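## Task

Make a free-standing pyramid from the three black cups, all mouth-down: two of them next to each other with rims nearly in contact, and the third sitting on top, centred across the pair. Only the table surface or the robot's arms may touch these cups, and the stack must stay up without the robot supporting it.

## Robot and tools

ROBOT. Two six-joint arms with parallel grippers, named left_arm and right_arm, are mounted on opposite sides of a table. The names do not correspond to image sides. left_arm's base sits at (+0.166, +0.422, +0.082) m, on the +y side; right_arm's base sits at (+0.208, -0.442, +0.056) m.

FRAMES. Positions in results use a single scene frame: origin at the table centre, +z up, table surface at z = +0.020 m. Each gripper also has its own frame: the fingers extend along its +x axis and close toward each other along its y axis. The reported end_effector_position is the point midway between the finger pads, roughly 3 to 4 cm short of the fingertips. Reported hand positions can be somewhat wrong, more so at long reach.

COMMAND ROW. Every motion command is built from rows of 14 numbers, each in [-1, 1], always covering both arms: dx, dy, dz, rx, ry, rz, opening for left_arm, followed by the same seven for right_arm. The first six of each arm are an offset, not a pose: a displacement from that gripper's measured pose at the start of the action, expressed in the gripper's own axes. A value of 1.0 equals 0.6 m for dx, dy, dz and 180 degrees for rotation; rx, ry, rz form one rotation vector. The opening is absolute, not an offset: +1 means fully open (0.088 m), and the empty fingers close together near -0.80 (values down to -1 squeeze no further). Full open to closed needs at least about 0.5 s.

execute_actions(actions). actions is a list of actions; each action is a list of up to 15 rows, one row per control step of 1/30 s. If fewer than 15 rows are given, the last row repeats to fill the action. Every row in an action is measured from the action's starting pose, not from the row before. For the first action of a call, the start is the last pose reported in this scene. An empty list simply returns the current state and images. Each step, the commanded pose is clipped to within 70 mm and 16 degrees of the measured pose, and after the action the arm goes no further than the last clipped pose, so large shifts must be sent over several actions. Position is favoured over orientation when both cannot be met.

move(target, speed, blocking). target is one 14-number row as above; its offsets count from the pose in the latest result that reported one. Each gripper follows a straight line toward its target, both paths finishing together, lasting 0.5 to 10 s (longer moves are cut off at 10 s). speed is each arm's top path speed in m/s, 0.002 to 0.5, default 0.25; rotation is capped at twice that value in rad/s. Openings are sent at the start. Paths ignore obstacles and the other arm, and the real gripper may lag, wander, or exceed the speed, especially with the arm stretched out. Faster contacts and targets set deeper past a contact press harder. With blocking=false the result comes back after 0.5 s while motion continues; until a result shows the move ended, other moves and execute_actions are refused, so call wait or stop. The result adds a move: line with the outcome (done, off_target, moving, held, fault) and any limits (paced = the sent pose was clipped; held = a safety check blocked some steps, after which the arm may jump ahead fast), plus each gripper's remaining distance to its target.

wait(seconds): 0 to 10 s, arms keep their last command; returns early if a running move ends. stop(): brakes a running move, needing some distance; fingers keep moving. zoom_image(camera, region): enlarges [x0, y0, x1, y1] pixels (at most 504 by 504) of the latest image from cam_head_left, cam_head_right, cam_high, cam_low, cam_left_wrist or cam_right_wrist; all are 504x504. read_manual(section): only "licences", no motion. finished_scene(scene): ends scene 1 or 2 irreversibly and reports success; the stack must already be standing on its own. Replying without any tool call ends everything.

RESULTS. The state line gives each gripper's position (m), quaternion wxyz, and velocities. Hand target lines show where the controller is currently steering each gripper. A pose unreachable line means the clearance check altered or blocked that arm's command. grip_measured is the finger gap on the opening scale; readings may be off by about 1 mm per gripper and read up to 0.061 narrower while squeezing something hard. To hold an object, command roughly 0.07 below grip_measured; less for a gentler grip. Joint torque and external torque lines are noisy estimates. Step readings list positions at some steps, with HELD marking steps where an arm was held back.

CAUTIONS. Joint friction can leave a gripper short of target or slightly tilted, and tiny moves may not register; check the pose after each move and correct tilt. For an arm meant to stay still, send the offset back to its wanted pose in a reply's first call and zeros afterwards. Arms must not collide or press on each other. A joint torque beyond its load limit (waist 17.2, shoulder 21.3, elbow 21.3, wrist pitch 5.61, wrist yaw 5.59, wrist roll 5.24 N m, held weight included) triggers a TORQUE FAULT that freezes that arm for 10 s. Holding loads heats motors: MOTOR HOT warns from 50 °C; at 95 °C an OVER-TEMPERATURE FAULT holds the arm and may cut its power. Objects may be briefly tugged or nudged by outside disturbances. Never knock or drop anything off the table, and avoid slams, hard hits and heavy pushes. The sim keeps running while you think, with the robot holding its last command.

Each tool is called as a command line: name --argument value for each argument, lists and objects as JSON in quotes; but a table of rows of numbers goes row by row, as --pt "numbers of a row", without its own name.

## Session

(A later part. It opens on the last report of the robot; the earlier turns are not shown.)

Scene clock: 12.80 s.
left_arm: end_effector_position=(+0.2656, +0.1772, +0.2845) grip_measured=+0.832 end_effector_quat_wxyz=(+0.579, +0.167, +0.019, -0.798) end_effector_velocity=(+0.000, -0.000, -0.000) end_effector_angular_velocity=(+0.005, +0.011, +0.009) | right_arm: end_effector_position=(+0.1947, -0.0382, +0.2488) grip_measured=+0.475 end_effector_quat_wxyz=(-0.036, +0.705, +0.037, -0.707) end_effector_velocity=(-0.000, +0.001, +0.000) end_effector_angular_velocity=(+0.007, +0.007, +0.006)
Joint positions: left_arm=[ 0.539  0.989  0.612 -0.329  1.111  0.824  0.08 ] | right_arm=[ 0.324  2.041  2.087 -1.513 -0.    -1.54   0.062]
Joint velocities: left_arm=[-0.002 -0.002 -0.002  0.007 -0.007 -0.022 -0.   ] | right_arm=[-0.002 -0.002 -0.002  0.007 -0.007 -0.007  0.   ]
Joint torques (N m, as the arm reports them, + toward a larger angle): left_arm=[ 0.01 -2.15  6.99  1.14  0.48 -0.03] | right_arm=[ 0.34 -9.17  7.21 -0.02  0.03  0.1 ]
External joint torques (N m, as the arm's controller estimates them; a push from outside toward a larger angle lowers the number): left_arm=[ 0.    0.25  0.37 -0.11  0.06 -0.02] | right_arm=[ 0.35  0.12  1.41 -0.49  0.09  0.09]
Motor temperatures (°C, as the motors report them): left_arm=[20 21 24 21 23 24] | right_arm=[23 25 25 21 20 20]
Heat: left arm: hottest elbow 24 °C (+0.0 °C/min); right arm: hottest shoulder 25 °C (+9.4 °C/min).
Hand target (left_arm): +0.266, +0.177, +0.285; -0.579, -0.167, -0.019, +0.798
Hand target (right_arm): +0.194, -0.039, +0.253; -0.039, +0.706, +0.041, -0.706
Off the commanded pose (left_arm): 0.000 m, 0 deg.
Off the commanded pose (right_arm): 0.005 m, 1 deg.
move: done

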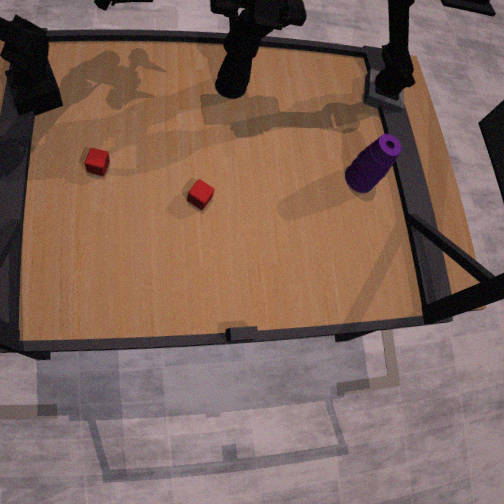

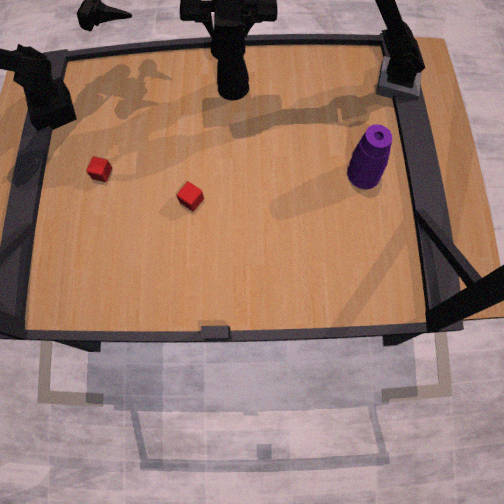

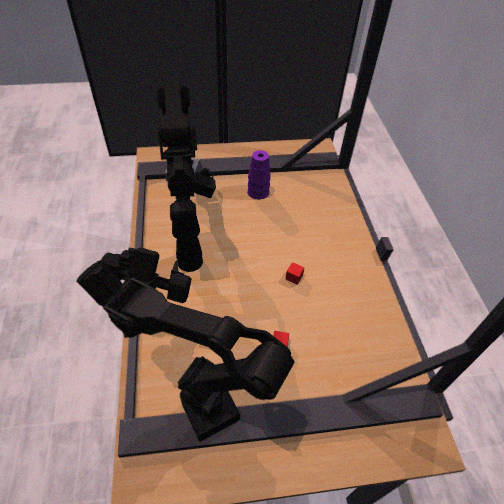

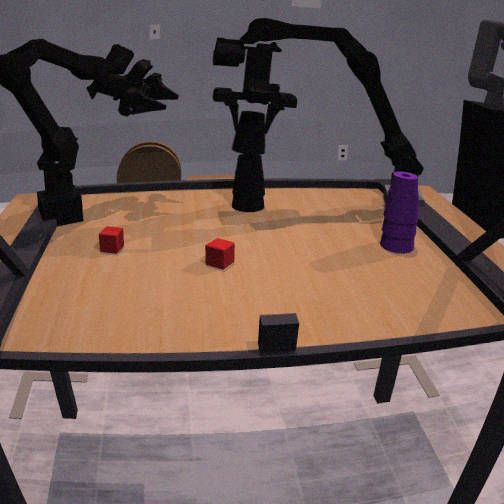

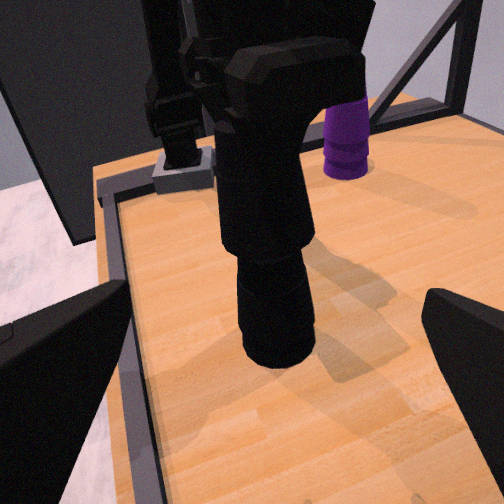

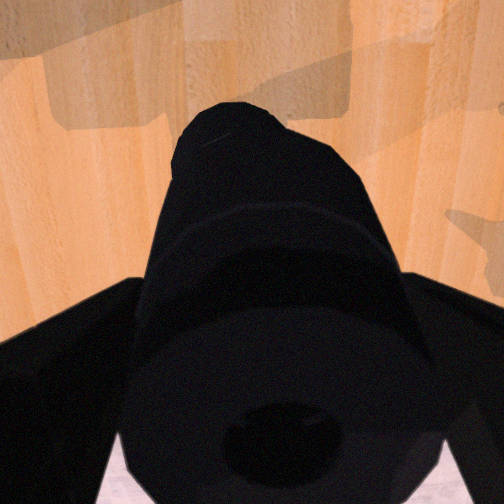

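zoom_image --camera "cam_low" --region '[200, 80, 310, 220]'

zoom_image --camera "cam_low" --region '[220, 130, 280, 180]'

Region (200, 80, 310, 220) of cam_low's 504x504 image, scaled by 3.600, with more detail than that image has; it fills the left 396 columns of this view, and the rest is white.

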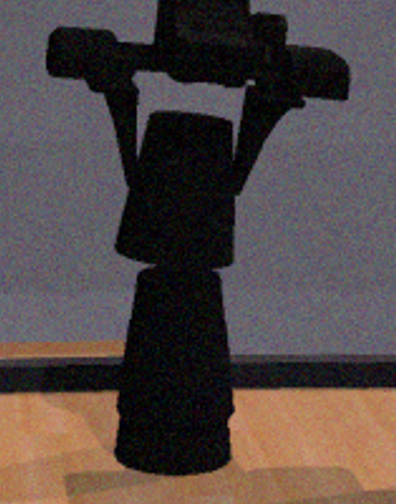

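Region (220, 130, 280, 180) of cam_low's 504x504 image, scaled by 8.400, with more detail than that image has.

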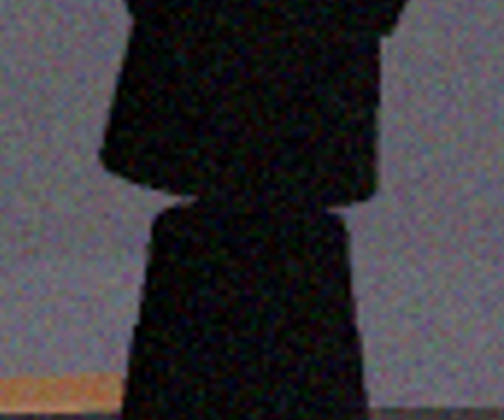

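move --target '[0, 0, 0, 0, 0, 0, 0.83, -0.004, 0, 0.1467, 0, 0, 0, 0.41]' --speed 0.15

Scene clock: 14.17 s.
left_arm: end_effector_position=(+0.2656, +0.1772, +0.2845) grip_measured=+0.832 end_effector_quat_wxyz=(+0.579, +0.167, +0.019, -0.798) end_effector_velocity=(-0.002, +0.001, -0.003) end_effector_angular_velocity=(+0.023, +0.035, +0.009) | right_arm: end_effector_position=(+0.1062, -0.0406, +0.2560) grip_measured=+0.475 end_effector_quat_wxyz=(-0.037, +0.702, +0.044, -0.710) end_effector_velocity=(-0.000, -0.000, +0.004) end_effector_angular_velocity=(+0.005, +0.010, -0.009)
Joint positions: left_arm=[ 0.539  0.989  0.612 -0.329  1.111  0.824  0.08 ] | right_arm=[ 0.546  2.093  2.195 -1.559  0.018 -1.327  0.062]
Joint velocities: left_arm=[-0.002 -0.002 -0.002 -0.022 -0.007 -0.022  0.   ] | right_arm=[-0.002 -0.002  0.012 -0.007 -0.007  0.007  0.   ]
Joint torques (N m, as the arm reports them, + toward a larger angle): left_arm=[ 0.01 -2.16  6.97  1.14  0.48 -0.03] | right_arm=[-0.07 -6.88  7.14  0.    0.05  0.16]
External joint torques (N m, as the arm's controller estimates them; a push from outside toward a larger angle lowers the number): left_arm=[ 0.03  0.27  0.36 -0.09  0.05 -0.03] | right_arm=[-0.08  2.72  1.41 -0.5   0.1   0.15]
Motor temperatures (°C, as the motors report them): left_arm=[20 21 24 21 23 24] | right_arm=[24 25 25 21 20 20]
Heat: left arm: hottest elbow 24 °C (+0.0 °C/min); right arm: hottest shoulder 25 °C (+8.5 °C/min).
Hand target (left_arm): +0.266, +0.177, +0.285; -0.579, -0.167, -0.019, +0.798
Hand target (right_arm): +0.107, -0.039, +0.251; -0.036, +0.705, +0.037, -0.708
Off the commanded pose (left_arm): 0.000 m, 0 deg.
Off the commanded pose (right_arm): 0.005 m, 1 deg.
move: done

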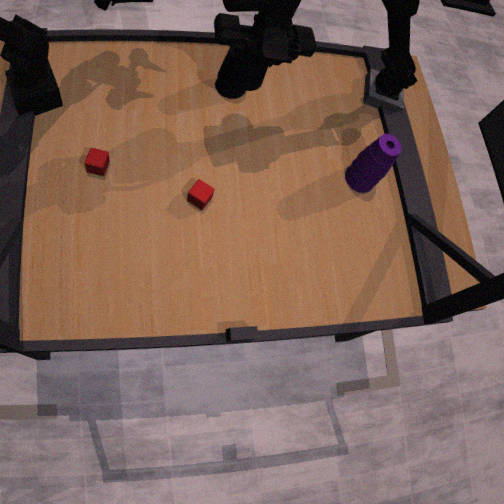

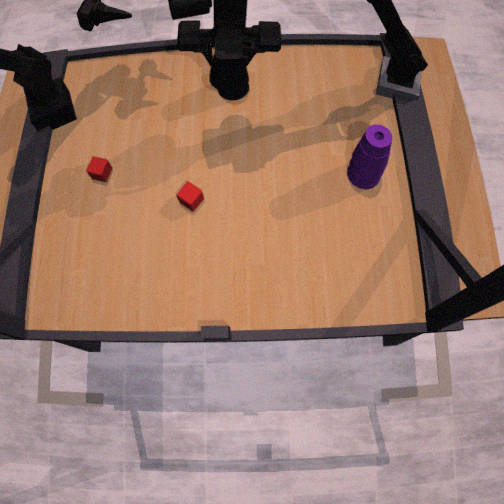

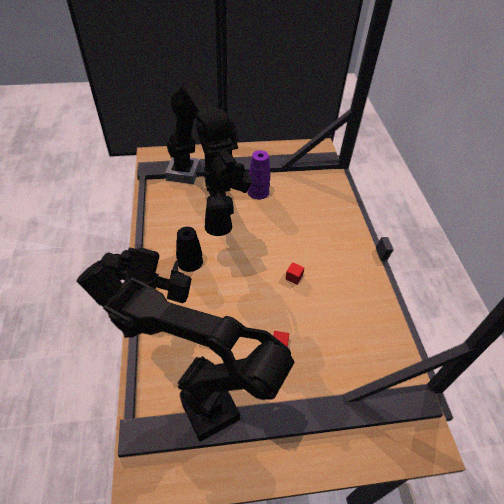

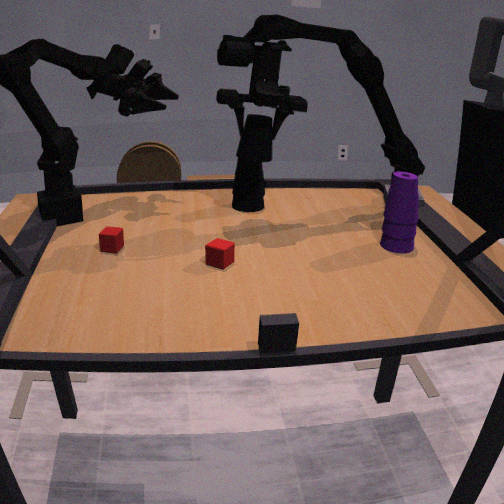

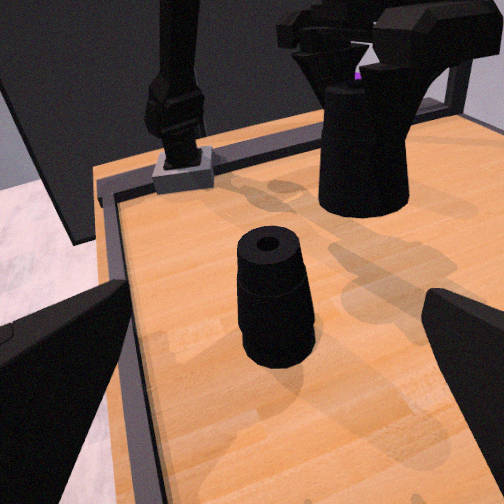

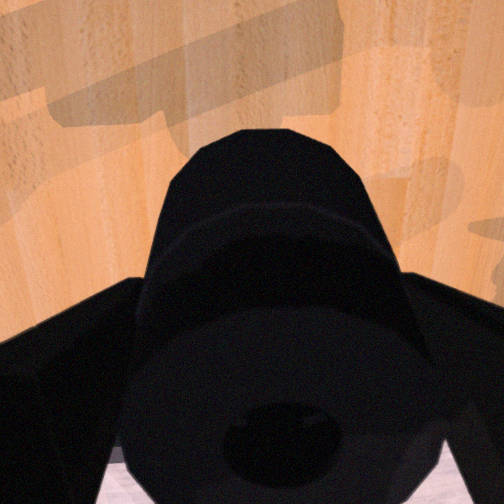

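move --target '[0, 0, 0, 0, 0, 0, 0.83, 0.2269, 0.0102, -0.0177, 0.0032, 0.0036, 0.0365, 0.41]' --speed 0.15

Scene clock: 15.77 s.
left_arm: end_effector_position=(+0.2656, +0.1772, +0.2845) grip_measured=+0.832 end_effector_quat_wxyz=(+0.579, +0.167, +0.019, -0.798) end_effector_velocity=(+0.002, +0.001, -0.006) end_effector_angular_velocity=(+0.030, -0.004, +0.023) | right_arm: end_effector_position=(+0.1146, -0.0290, +0.1274) grip_measured=+0.475 end_effector_quat_wxyz=(-0.008, +0.705, +0.004, -0.709) end_effector_velocity=(-0.002, -0.003, +0.000) end_effector_angular_velocity=(-0.012, +0.020, +0.005)
Joint positions: left_arm=[ 0.539  0.989  0.612 -0.329  1.111  0.824  0.08 ] | right_arm=[ 0.513  2.172  1.807 -1.188 -0.003 -1.345  0.062]
Joint velocities: left_arm=[-0.002 -0.002 -0.002 -0.022 -0.037  0.007  0.   ] | right_arm=[-0.002 -0.002 -0.002 -0.007 -0.022 -0.007 -0.   ]
Joint torques (N m, as the arm reports them, + toward a larger angle): left_arm=[-0.03 -2.14  7.    1.13  0.48 -0.02] | right_arm=[-0.1  -7.86  5.33  0.27  0.03 -0.17]
External joint torques (N m, as the arm's controller estimates them; a push from outside toward a larger angle lowers the number): left_arm=[-0.04  0.28  0.37 -0.11  0.06 -0.02] | right_arm=[-0.17  2.37 -0.51 -0.06  0.1  -0.17]
Motor temperatures (°C, as the motors report them): left_arm=[20 21 24 22 23 24] | right_arm=[24 26 25 21 20 20]
Heat: left arm: hottest elbow 24 °C (+0.0 °C/min); right arm: hottest shoulder 26 °C (+11.4 °C/min).
Hand target (left_arm): +0.266, +0.177, +0.285; -0.579, -0.167, -0.019, +0.798
Hand target (right_arm): +0.116, -0.030, +0.120; -0.001, +0.707, -0.000, -0.707
Off the commanded pose (left_arm): 0.000 m, 0 deg.
Off the commanded pose (right_arm): 0.008 m, 1 deg.
move: done

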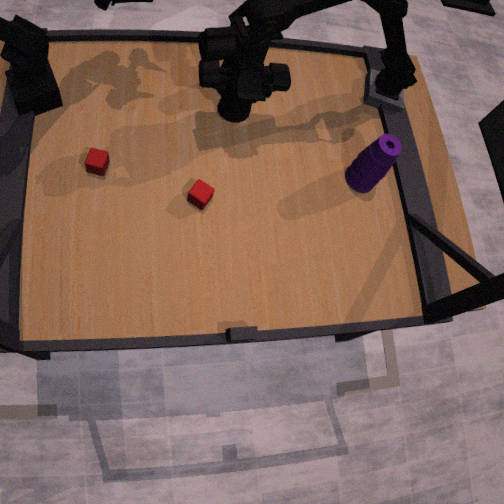

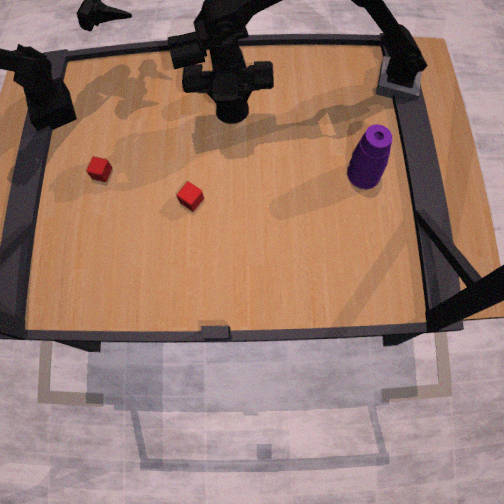

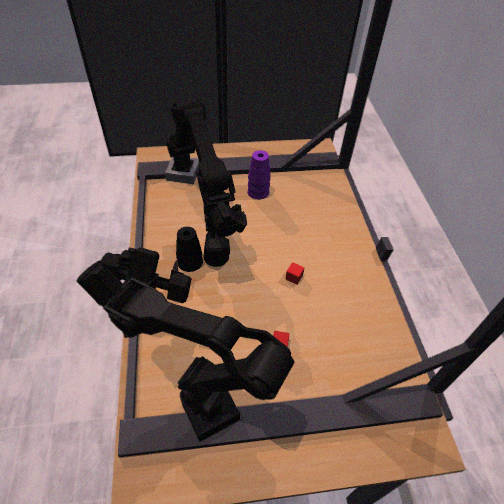

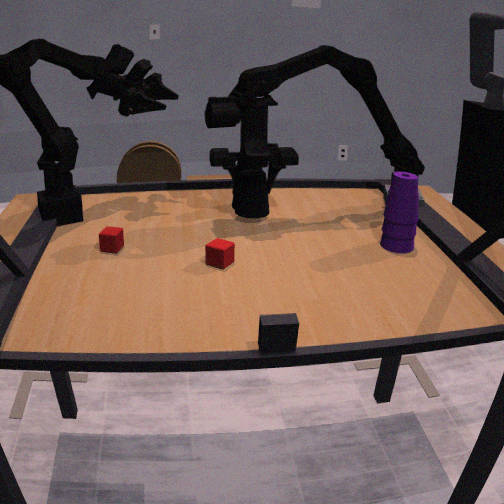

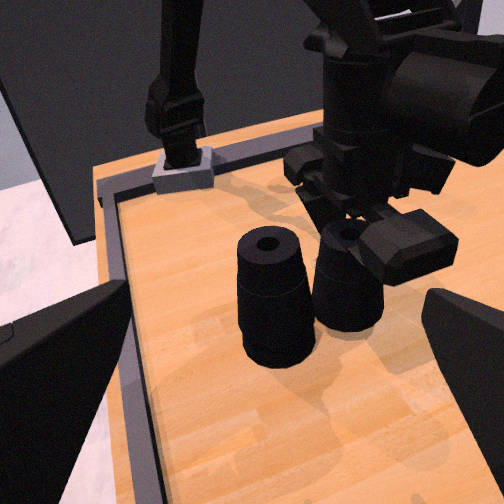

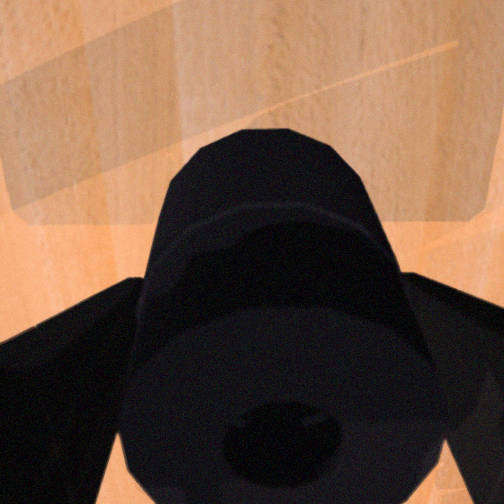

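zoom_image --camera "cam_high" --region '[165, 215, 245, 285]'

zoom_image --camera "cam_left_wrist" --region '[220, 200, 410, 380]'

zoom_image --camera "cam_low" --region '[200, 130, 310, 230]'

Region (165, 215, 245, 285) of cam_high's 504x504 image, scaled by 6.300, with more detail than that image has; it fills the top 441 rows of this view, and the rest is white.

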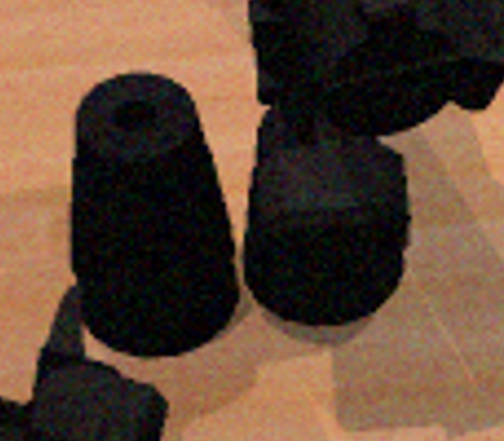

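Region (220, 200, 410, 380) of cam_left_wrist's 504x504 image, scaled by 2.653, with more detail than that image has; it fills the top 477 rows of this view, and the rest is white.

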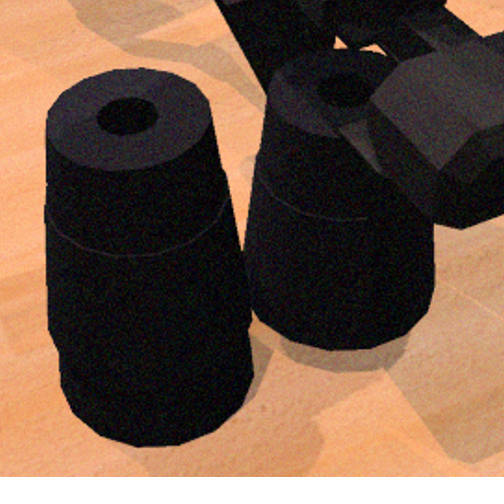

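Region (200, 130, 310, 230) of cam_low's 504x504 image, scaled by 4.582, with more detail than that image has; it fills the top 458 rows of this view, and the rest is white.

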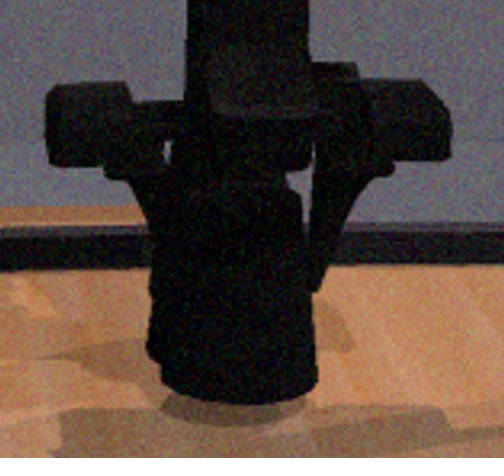

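move --target '[0, 0, 0, 0, 0, 0, 0.83, 0.0306, 0.0038, -0.0035, -0.0018, 0.0018, 0.0054, 0.41]' --speed 0.03

Scene clock: 17.00 s.
left_arm: end_effector_position=(+0.2656, +0.1772, +0.2845) grip_measured=+0.832 end_effector_quat_wxyz=(+0.579, +0.167, +0.019, -0.798) end_effector_velocity=(-0.000, +0.002, -0.003) end_effector_angular_velocity=(+0.019, +0.021, +0.010) | right_arm: end_effector_position=(+0.1146, -0.0290, +0.1188) grip_measured=+0.475 end_effector_quat_wxyz=(-0.009, +0.704, +0.007, -0.710) end_effector_velocity=(-0.002, +0.001, +0.002) end_effector_angular_velocity=(+0.007, +0.024, +0.005)
Joint positions: left_arm=[ 0.539  0.989  0.612 -0.329  1.111  0.824  0.08 ] | right_arm=[ 0.513  2.172  1.773 -1.147 -0.003 -1.348  0.062]
Joint velocities: left_arm=[ 0.002 -0.002 -0.002 -0.022 -0.007 -0.007 -0.   ] | right_arm=[-0.002 -0.007 -0.002  0.007 -0.022 -0.007 -0.   ]
Joint torques (N m, as the arm reports them, + toward a larger angle): left_arm=[ 0.01 -2.11  7.    1.14  0.48 -0.03] | right_arm=[-0.23 -7.36  4.9   0.28 -0.03 -0.19]
External joint torques (N m, as the arm's controller estimates them; a push from outside toward a larger angle lowers the number): left_arm=[ 0.    0.31  0.41 -0.09  0.05 -0.03] | right_arm=[-0.23  2.96 -0.98 -0.06  0.04 -0.19]
Motor temperatures (°C, as the motors report them): left_arm=[20 21 25 22 23 24] | right_arm=[24 26 25 21 20 20]
Heat: left arm: hottest elbow 25 °C (+3.5 °C/min); right arm: hottest shoulder 26 °C (+10.6 °C/min).
Hand target (left_arm): +0.266, +0.177, +0.285; -0.579, -0.167, -0.019, +0.798
Hand target (right_arm): +0.117, -0.031, +0.109; +0.000, +0.707, +0.000, -0.708
Off the commanded pose (left_arm): 0.000 m, 0 deg.
Off the commanded pose (right_arm): 0.010 m, 1 deg.
move: off_target (right_arm)

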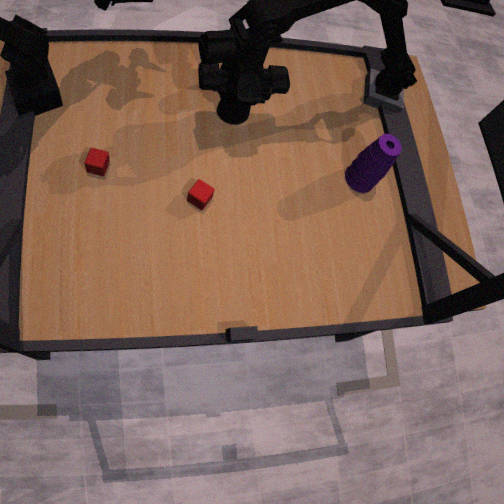

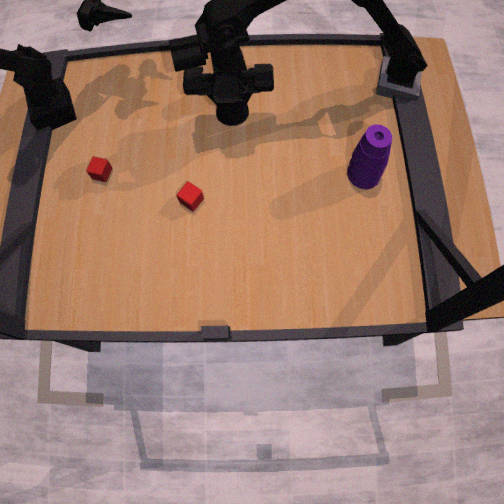

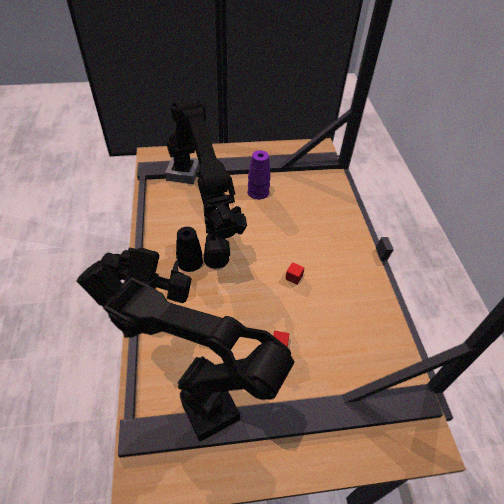

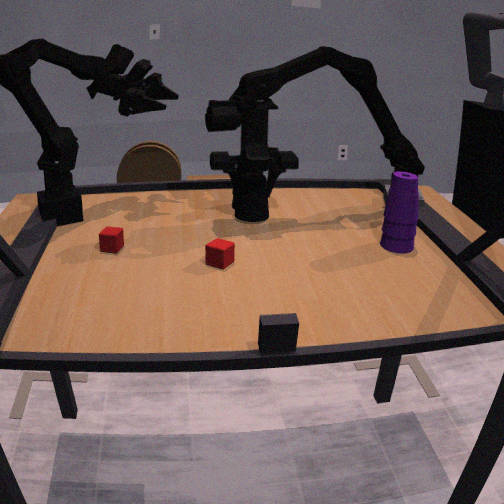

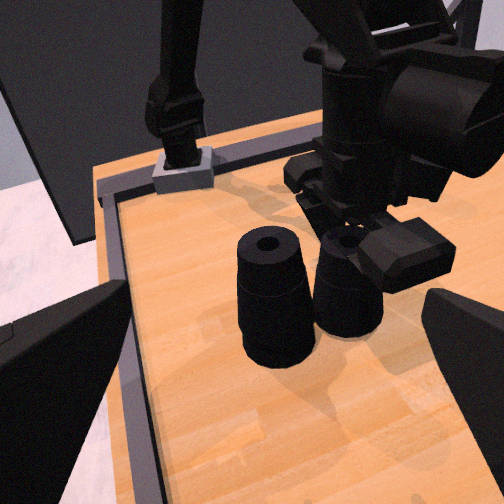

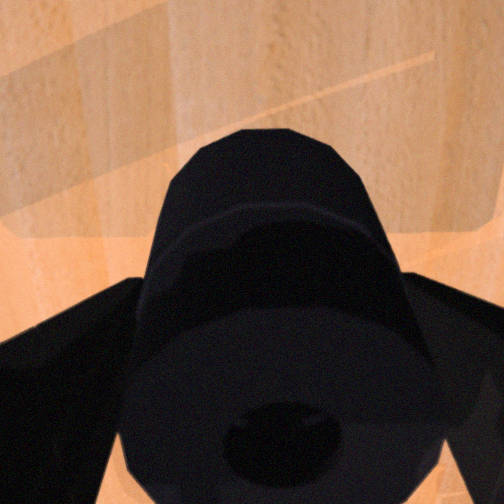

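zoom_image --camera "cam_high" --region '[165, 215, 245, 285]'

zoom_image --camera "cam_left_wrist" --region '[270, 270, 400, 380]'

zoom_image --camera "cam_low" --region '[220, 180, 290, 235]'

Region (165, 215, 245, 285) of cam_high's 504x504 image, scaled by 6.300, with more detail than that image has; it fills the top 441 rows of this view, and the rest is white.

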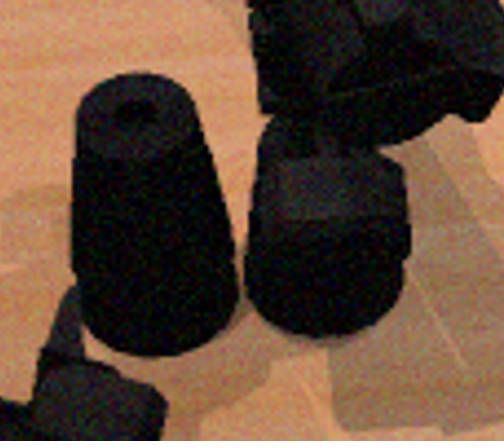

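Region (270, 270, 400, 380) of cam_left_wrist's 504x504 image, scaled by 3.877, with more detail than that image has; it fills the top 426 rows of this view, and the rest is white.

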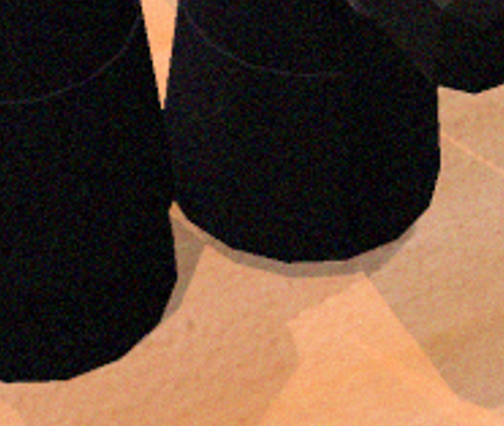

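Region (220, 180, 290, 235) of cam_low's 504x504 image, scaled by 7.200, with more detail than that image has; it fills the top 396 rows of this view, and the rest is white.

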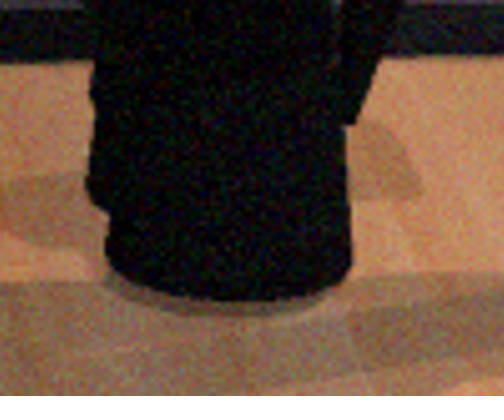

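execute_actions --actions '[[[0,0,0,0,0,0,0.83, 0.017,0.0038,-0.0035,-0.0009,0.0027,0.0072,0.41],[0,0,0,0,0,0,0.83, 0.018,0.0038,-0.0035,-0.0009,0.0027,0.0072,0.41],[0,0,0,0,0,0,0.83, 0.019,0.0038,-0.0035,-0.0009,0.0027,0.0072,0.41],[0,0,0,0,0,0,0.83, 0.020,0.0038,-0.0035,-0.0009,0.0027,0.0072,0.41],[0,0,0,0,0,0,0.83, 0.021,0.0038,-0.0035,-0.0009,0.0027,0.0072,0.41],[0,0,0,0,0,0,0.83, 0.022,0.0038,-0.0035,-0.0009,0.0027,0.0072,0.41],[0,0,0,0,0,0,0.83, 0.023,0.0038,-0.0035,-0.0009,0.0027,0.0072,0.41],[0,0,0,0,0,0,0.83, 0.024,0.0038,-0.0035,-0.0009,0.0027,0.0072,0.41],[0,0,0,0,0,0,0.83, 0.025,0.0038,-0.0035,-0.0009,0.0027,0.0072,0.41],[0,0,0,0,0,0,0.83, 0.0255,0.0038,-0.0035,-0.0009,0.0027,0.0072,0.41]]]'

Scene clock: 17.90 s.
left_arm: end_effector_position=(+0.2656, +0.1772, +0.2845) grip_measured=+0.832 end_effector_quat_wxyz=(+0.579, +0.167, +0.019, -0.798) end_effector_velocity=(+0.000, -0.000, -0.000) end_effector_angular_velocity=(+0.001, -0.002, +0.005) | right_arm: end_effector_position=(+0.1146, -0.0288, +0.1130) grip_measured=+0.475 end_effector_quat_wxyz=(-0.008, +0.704, +0.007, -0.710) end_effector_velocity=(+0.000, -0.002, +0.000) end_effector_angular_velocity=(-0.009, +0.005, +0.005)
Joint positions: left_arm=[ 0.539  0.989  0.612 -0.329  1.111  0.824  0.08 ] | right_arm=[ 0.513  2.178  1.758 -1.128 -0.003 -1.348  0.062]
Joint velocities: left_arm=[-0.002 -0.002 -0.002  0.007 -0.007 -0.007 -0.   ] | right_arm=[-0.002 -0.002 -0.002 -0.007 -0.007 -0.007 -0.   ]
Joint torques (N m, as the arm reports them, + toward a larger angle): left_arm=[ 0.01 -2.15  7.01  1.15  0.48 -0.03] | right_arm=[-0.17 -7.78  5.04  0.3   0.03 -0.15]
External joint torques (N m, as the arm's controller estimates them; a push from outside toward a larger angle lowers the number): left_arm=[ 0.01  0.27  0.39 -0.09  0.05 -0.03] | right_arm=[-0.18  2.47 -0.77 -0.02  0.1  -0.15]
Motor temperatures (°C, as the motors report them): left_arm=[20 21 25 22 23 24] | right_arm=[24 26 25 21 20 20]
Heat: left arm: hottest elbow 25 °C (+3.4 °C/min); right arm: hottest shoulder 26 °C (+10.1 °C/min).
Hand target (left_arm): +0.266, +0.177, +0.285; -0.579, -0.167, -0.019, +0.798
Hand target (right_arm): +0.117, -0.031, +0.104; +0.000, +0.707, +0.000, -0.707
Off the commanded pose (left_arm): 0.000 m, 0 deg.
Off the commanded pose (right_arm): 0.010 m, 1 deg.
Step readings (end_effector_position):
0: left_arm (+0.2656, +0.1772, +0.2845) | right_arm (+0.1146, -0.0289, +0.1188)
1: left_arm (+0.2656, +0.1772, +0.2845) | right_arm (+0.1146, -0.0288, +0.1187)
2: left_arm (+0.2656, +0.1772, +0.2845) | right_arm (+0.1146, -0.0288, +0.1185)
4: left_arm (+0.2656, +0.1772, +0.2845) | right_arm (+0.1145, -0.0288, +0.1178)
8: left_arm (+0.2656, +0.1772, +0.2845) | right_arm (+0.1145, -0.0287, +0.1158)
15: end_effector_position above

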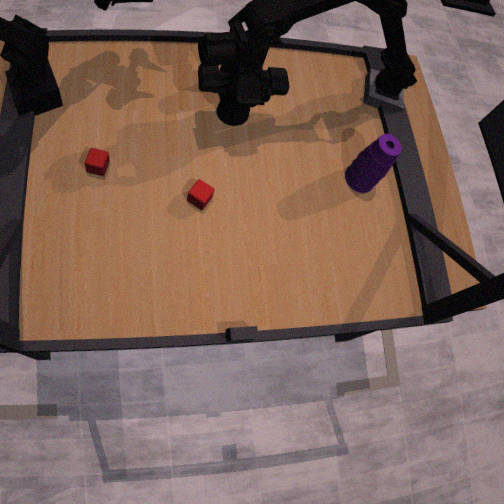

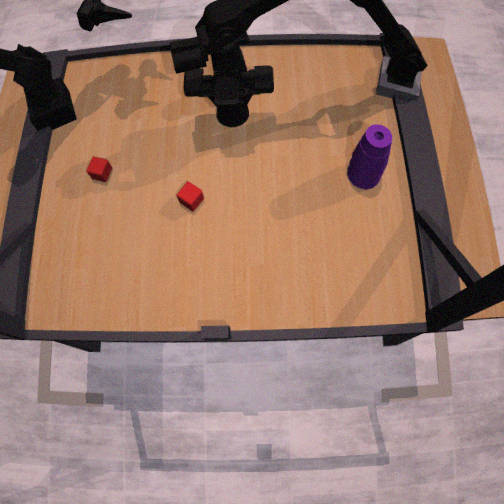

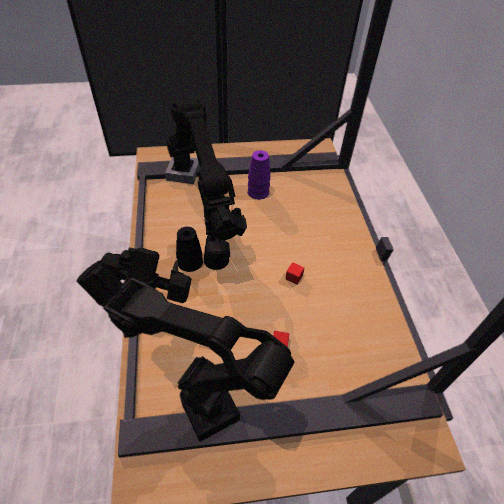

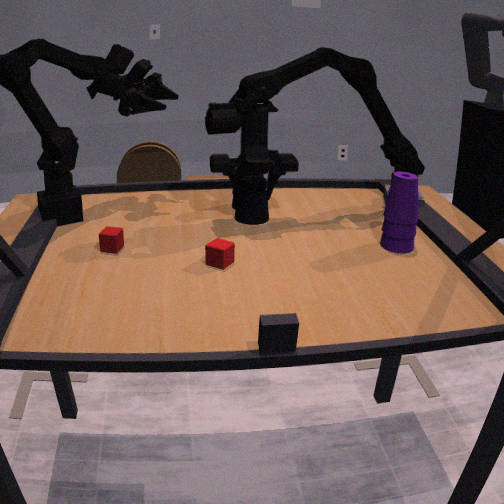

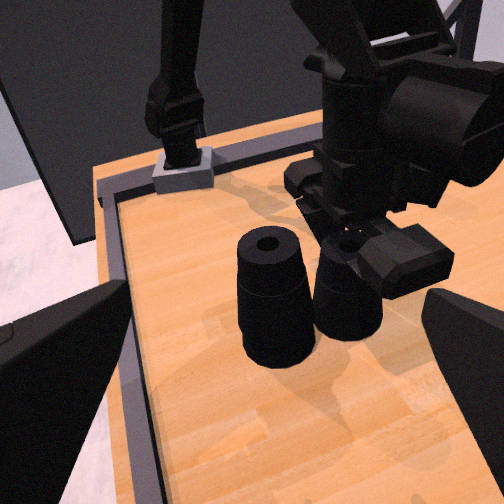

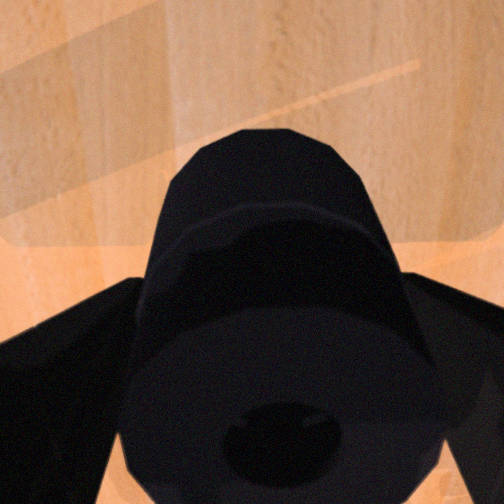

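zoom_image --camera "cam_left_wrist" --region '[270, 270, 400, 380]'

zoom_image --camera "cam_low" --region '[220, 180, 290, 235]'

zoom_image --camera "cam_high" --region '[175, 235, 235, 280]'

Region (270, 270, 400, 380) of cam_left_wrist's 504x504 image, scaled by 3.877, with more detail than that image has; it fills the top 426 rows of this view, and the rest is white.

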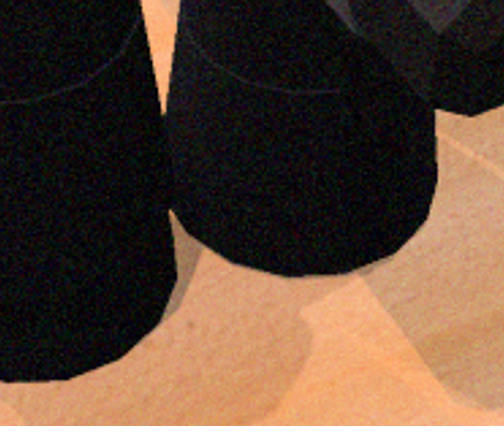

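Region (220, 180, 290, 235) of cam_low's 504x504 image, scaled by 7.200, with more detail than that image has; it fills the top 396 rows of this view, and the rest is white.

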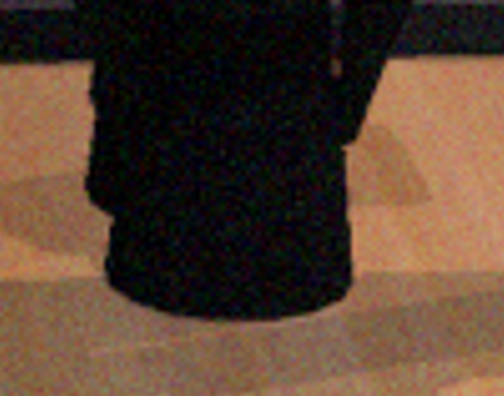

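Region (175, 235, 235, 280) of cam_high's 504x504 image, scaled by 8.400, with more detail than that image has; it fills the top 378 rows of this view, and the rest is white.

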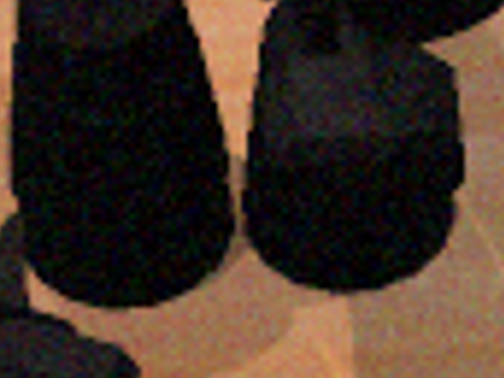

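move --target '[0, 0, 0, 0, 0, 0, 0.83, -0.0617, 0.002, 0.0005, -0.0005, 0.0027, 0.0068, 1.0]' --speed 0.1

Scene clock: 19.27 s.
left_arm: end_effector_position=(+0.2656, +0.1772, +0.2845) grip_measured=+0.832 end_effector_quat_wxyz=(+0.579, +0.167, +0.019, -0.798) end_effector_velocity=(+0.002, -0.001, -0.002) end_effector_angular_velocity=(+0.005, -0.021, +0.012) | right_arm: end_effector_position=(+0.1153, -0.0318, +0.1460) grip_measured=+1.000 end_effector_quat_wxyz=(+0.002, +0.707, -0.004, -0.707) end_effector_velocity=(-0.001, -0.005, +0.002) end_effector_angular_velocity=(-0.018, +0.003, +0.010)
Joint positions: left_arm=[ 0.539  0.989  0.612 -0.329  1.111  0.824  0.08 ] | right_arm=[ 0.513  2.178  1.89  -1.291 -0.002 -1.348  0.088]
Joint velocities: left_arm=[-0.002 -0.002 -0.002  0.007 -0.022  0.007 -0.   ] | right_arm=[ 0.002 -0.002  0.002 -0.022 -0.007 -0.007  0.   ]
Joint torques (N m, as the arm reports them, + toward a larger angle): left_arm=[-0.01 -2.14  7.01  1.14  0.48 -0.03] | right_arm=[  0.3  -10.02   7.14  -0.2    0.04   0.07]
External joint torques (N m, as the arm's controller estimates them; a push from outside toward a larger angle lowers the number): left_arm=[-0.02  0.29  0.37 -0.11  0.06 -0.03] | right_arm=[ 0.17  0.23  1.3  -0.48  0.11  0.07]
Motor temperatures (°C, as the motors report them): left_arm=[20 21 25 22 23 24] | right_arm=[24 26 25 21 20 20]
Heat: left arm: hottest elbow 25 °C (+3.1 °C/min); right arm: hottest shoulder 26 °C (+9.3 °C/min).
Hand target (left_arm): +0.266, +0.177, +0.285; -0.579, -0.167, -0.019, +0.798
Hand target (right_arm): +0.114, -0.031, +0.150; -0.000, +0.707, -0.000, -0.707
Off the commanded pose (left_arm): 0.000 m, 0 deg.
Off the commanded pose (right_arm): 0.004 m, 1 deg.
move: done

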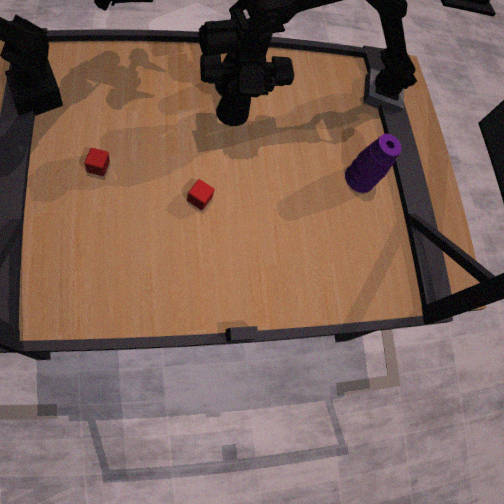

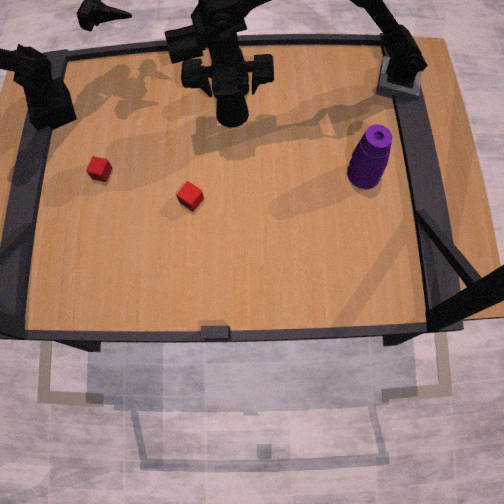

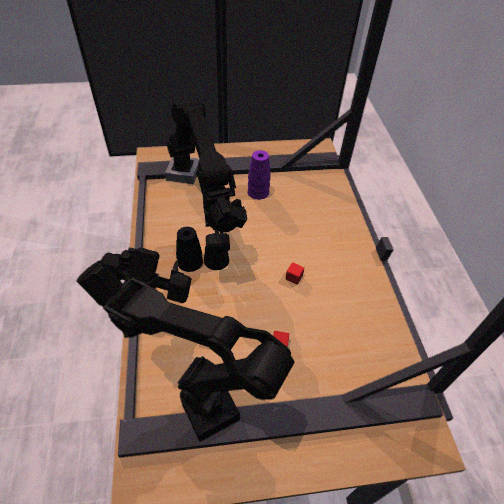

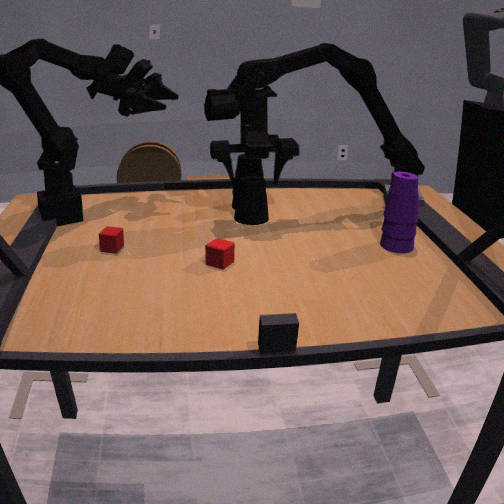

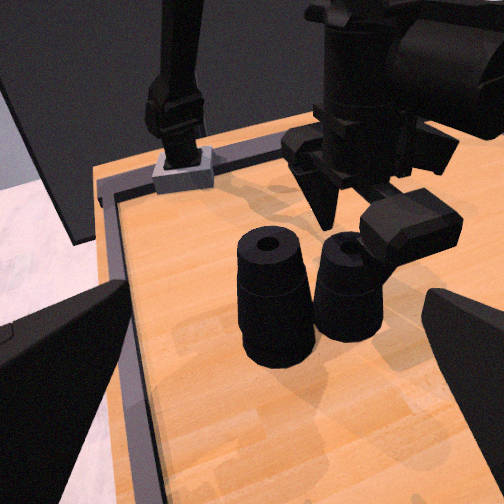

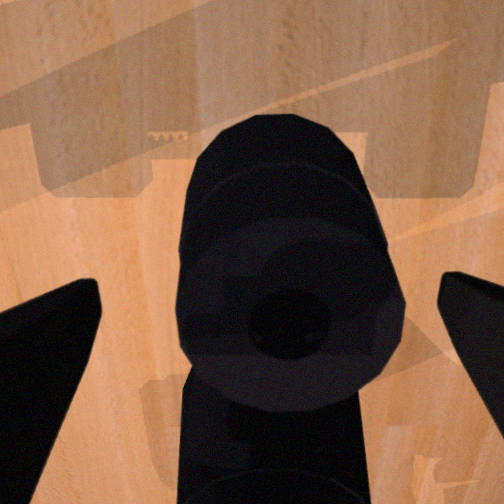

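move --target '[0, 0, 0, 0, 0, 0, 0.83, -0.0033, -0.0017, -0.1317, 0, 0, -0.0043, 1.0]' --speed 0.15

Scene clock: 20.37 s.
left_arm: end_effector_position=(+0.2656, +0.1772, +0.2845) grip_measured=+0.832 end_effector_quat_wxyz=(+0.579, +0.167, +0.019, -0.798) end_effector_velocity=(+0.000, +0.001, -0.007) end_effector_angular_velocity=(+0.029, +0.010, +0.012) | right_arm: end_effector_position=(+0.1949, -0.0295, +0.1459) grip_measured=+1.000 end_effector_quat_wxyz=(-0.004, +0.707, -0.004, -0.707) end_effector_velocity=(+0.002, -0.003, -0.001) end_effector_angular_velocity=(-0.012, -0.008, +0.020)
Joint positions: left_arm=[ 0.539  0.989  0.612 -0.329  1.111  0.824  0.08 ] | right_arm=[ 0.323  2.136  1.824 -1.259 -0.001 -1.53   0.088]
Joint velocities: left_arm=[-0.002  0.002 -0.007 -0.022 -0.022  0.007 -0.   ] | right_arm=[-0.002 -0.002 -0.007 -0.007  0.007 -0.022  0.   ]
Joint torques (N m, as the arm reports them, + toward a larger angle): left_arm=[ 0.01 -2.15  7.    1.13  0.48 -0.02] | right_arm=[  0.18 -10.52   5.03   0.25  -0.05  -0.23]
External joint torques (N m, as the arm's controller estimates them; a push from outside toward a larger angle lowers the number): left_arm=[ 0.01  0.23  0.44 -0.09  0.06 -0.02] | right_arm=[ 0.21 -0.53 -0.79 -0.03  0.01 -0.23]
Motor temperatures (°C, as the motors report them): left_arm=[20 21 25 22 23 24] | right_arm=[24 27 25 21 20 20]
Heat: left arm: hottest elbow 25 °C (+2.9 °C/min); right arm: hottest shoulder 27 °C (+11.8 °C/min).
Hand target (left_arm): +0.266, +0.177, +0.285; -0.579, -0.167, -0.019, +0.798
Hand target (right_arm): +0.194, -0.031, +0.149; -0.003, +0.707, +0.001, -0.707
Off the commanded pose (left_arm): 0.000 m, 0 deg.
Off the commanded pose (right_arm): 0.003 m, 1 deg.
move: done

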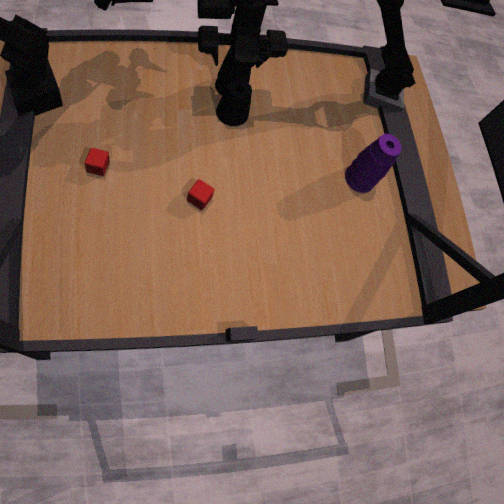

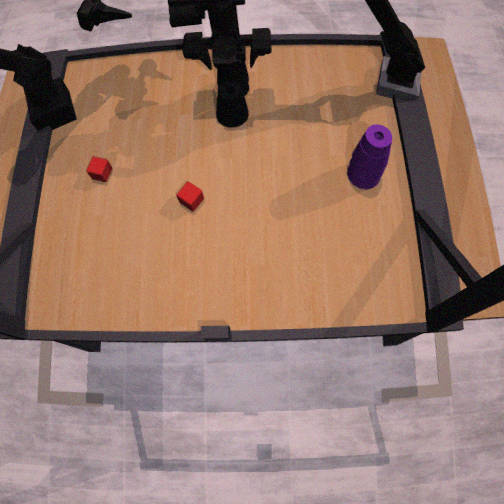

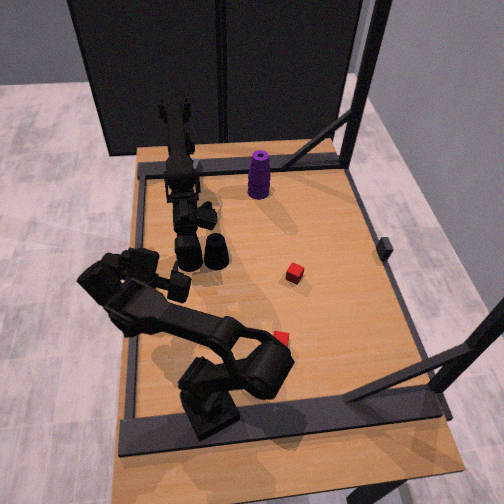

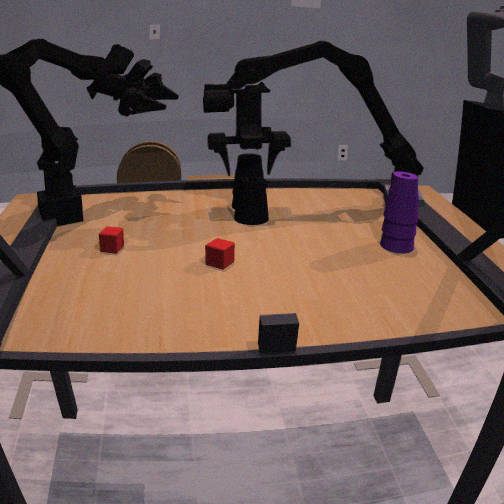

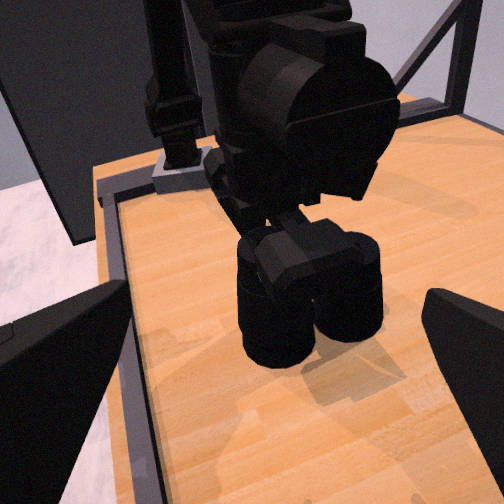

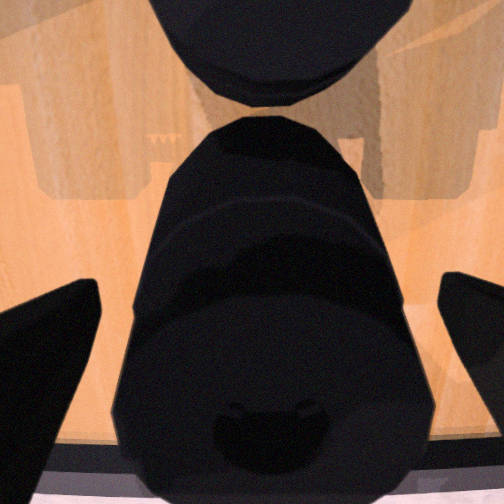

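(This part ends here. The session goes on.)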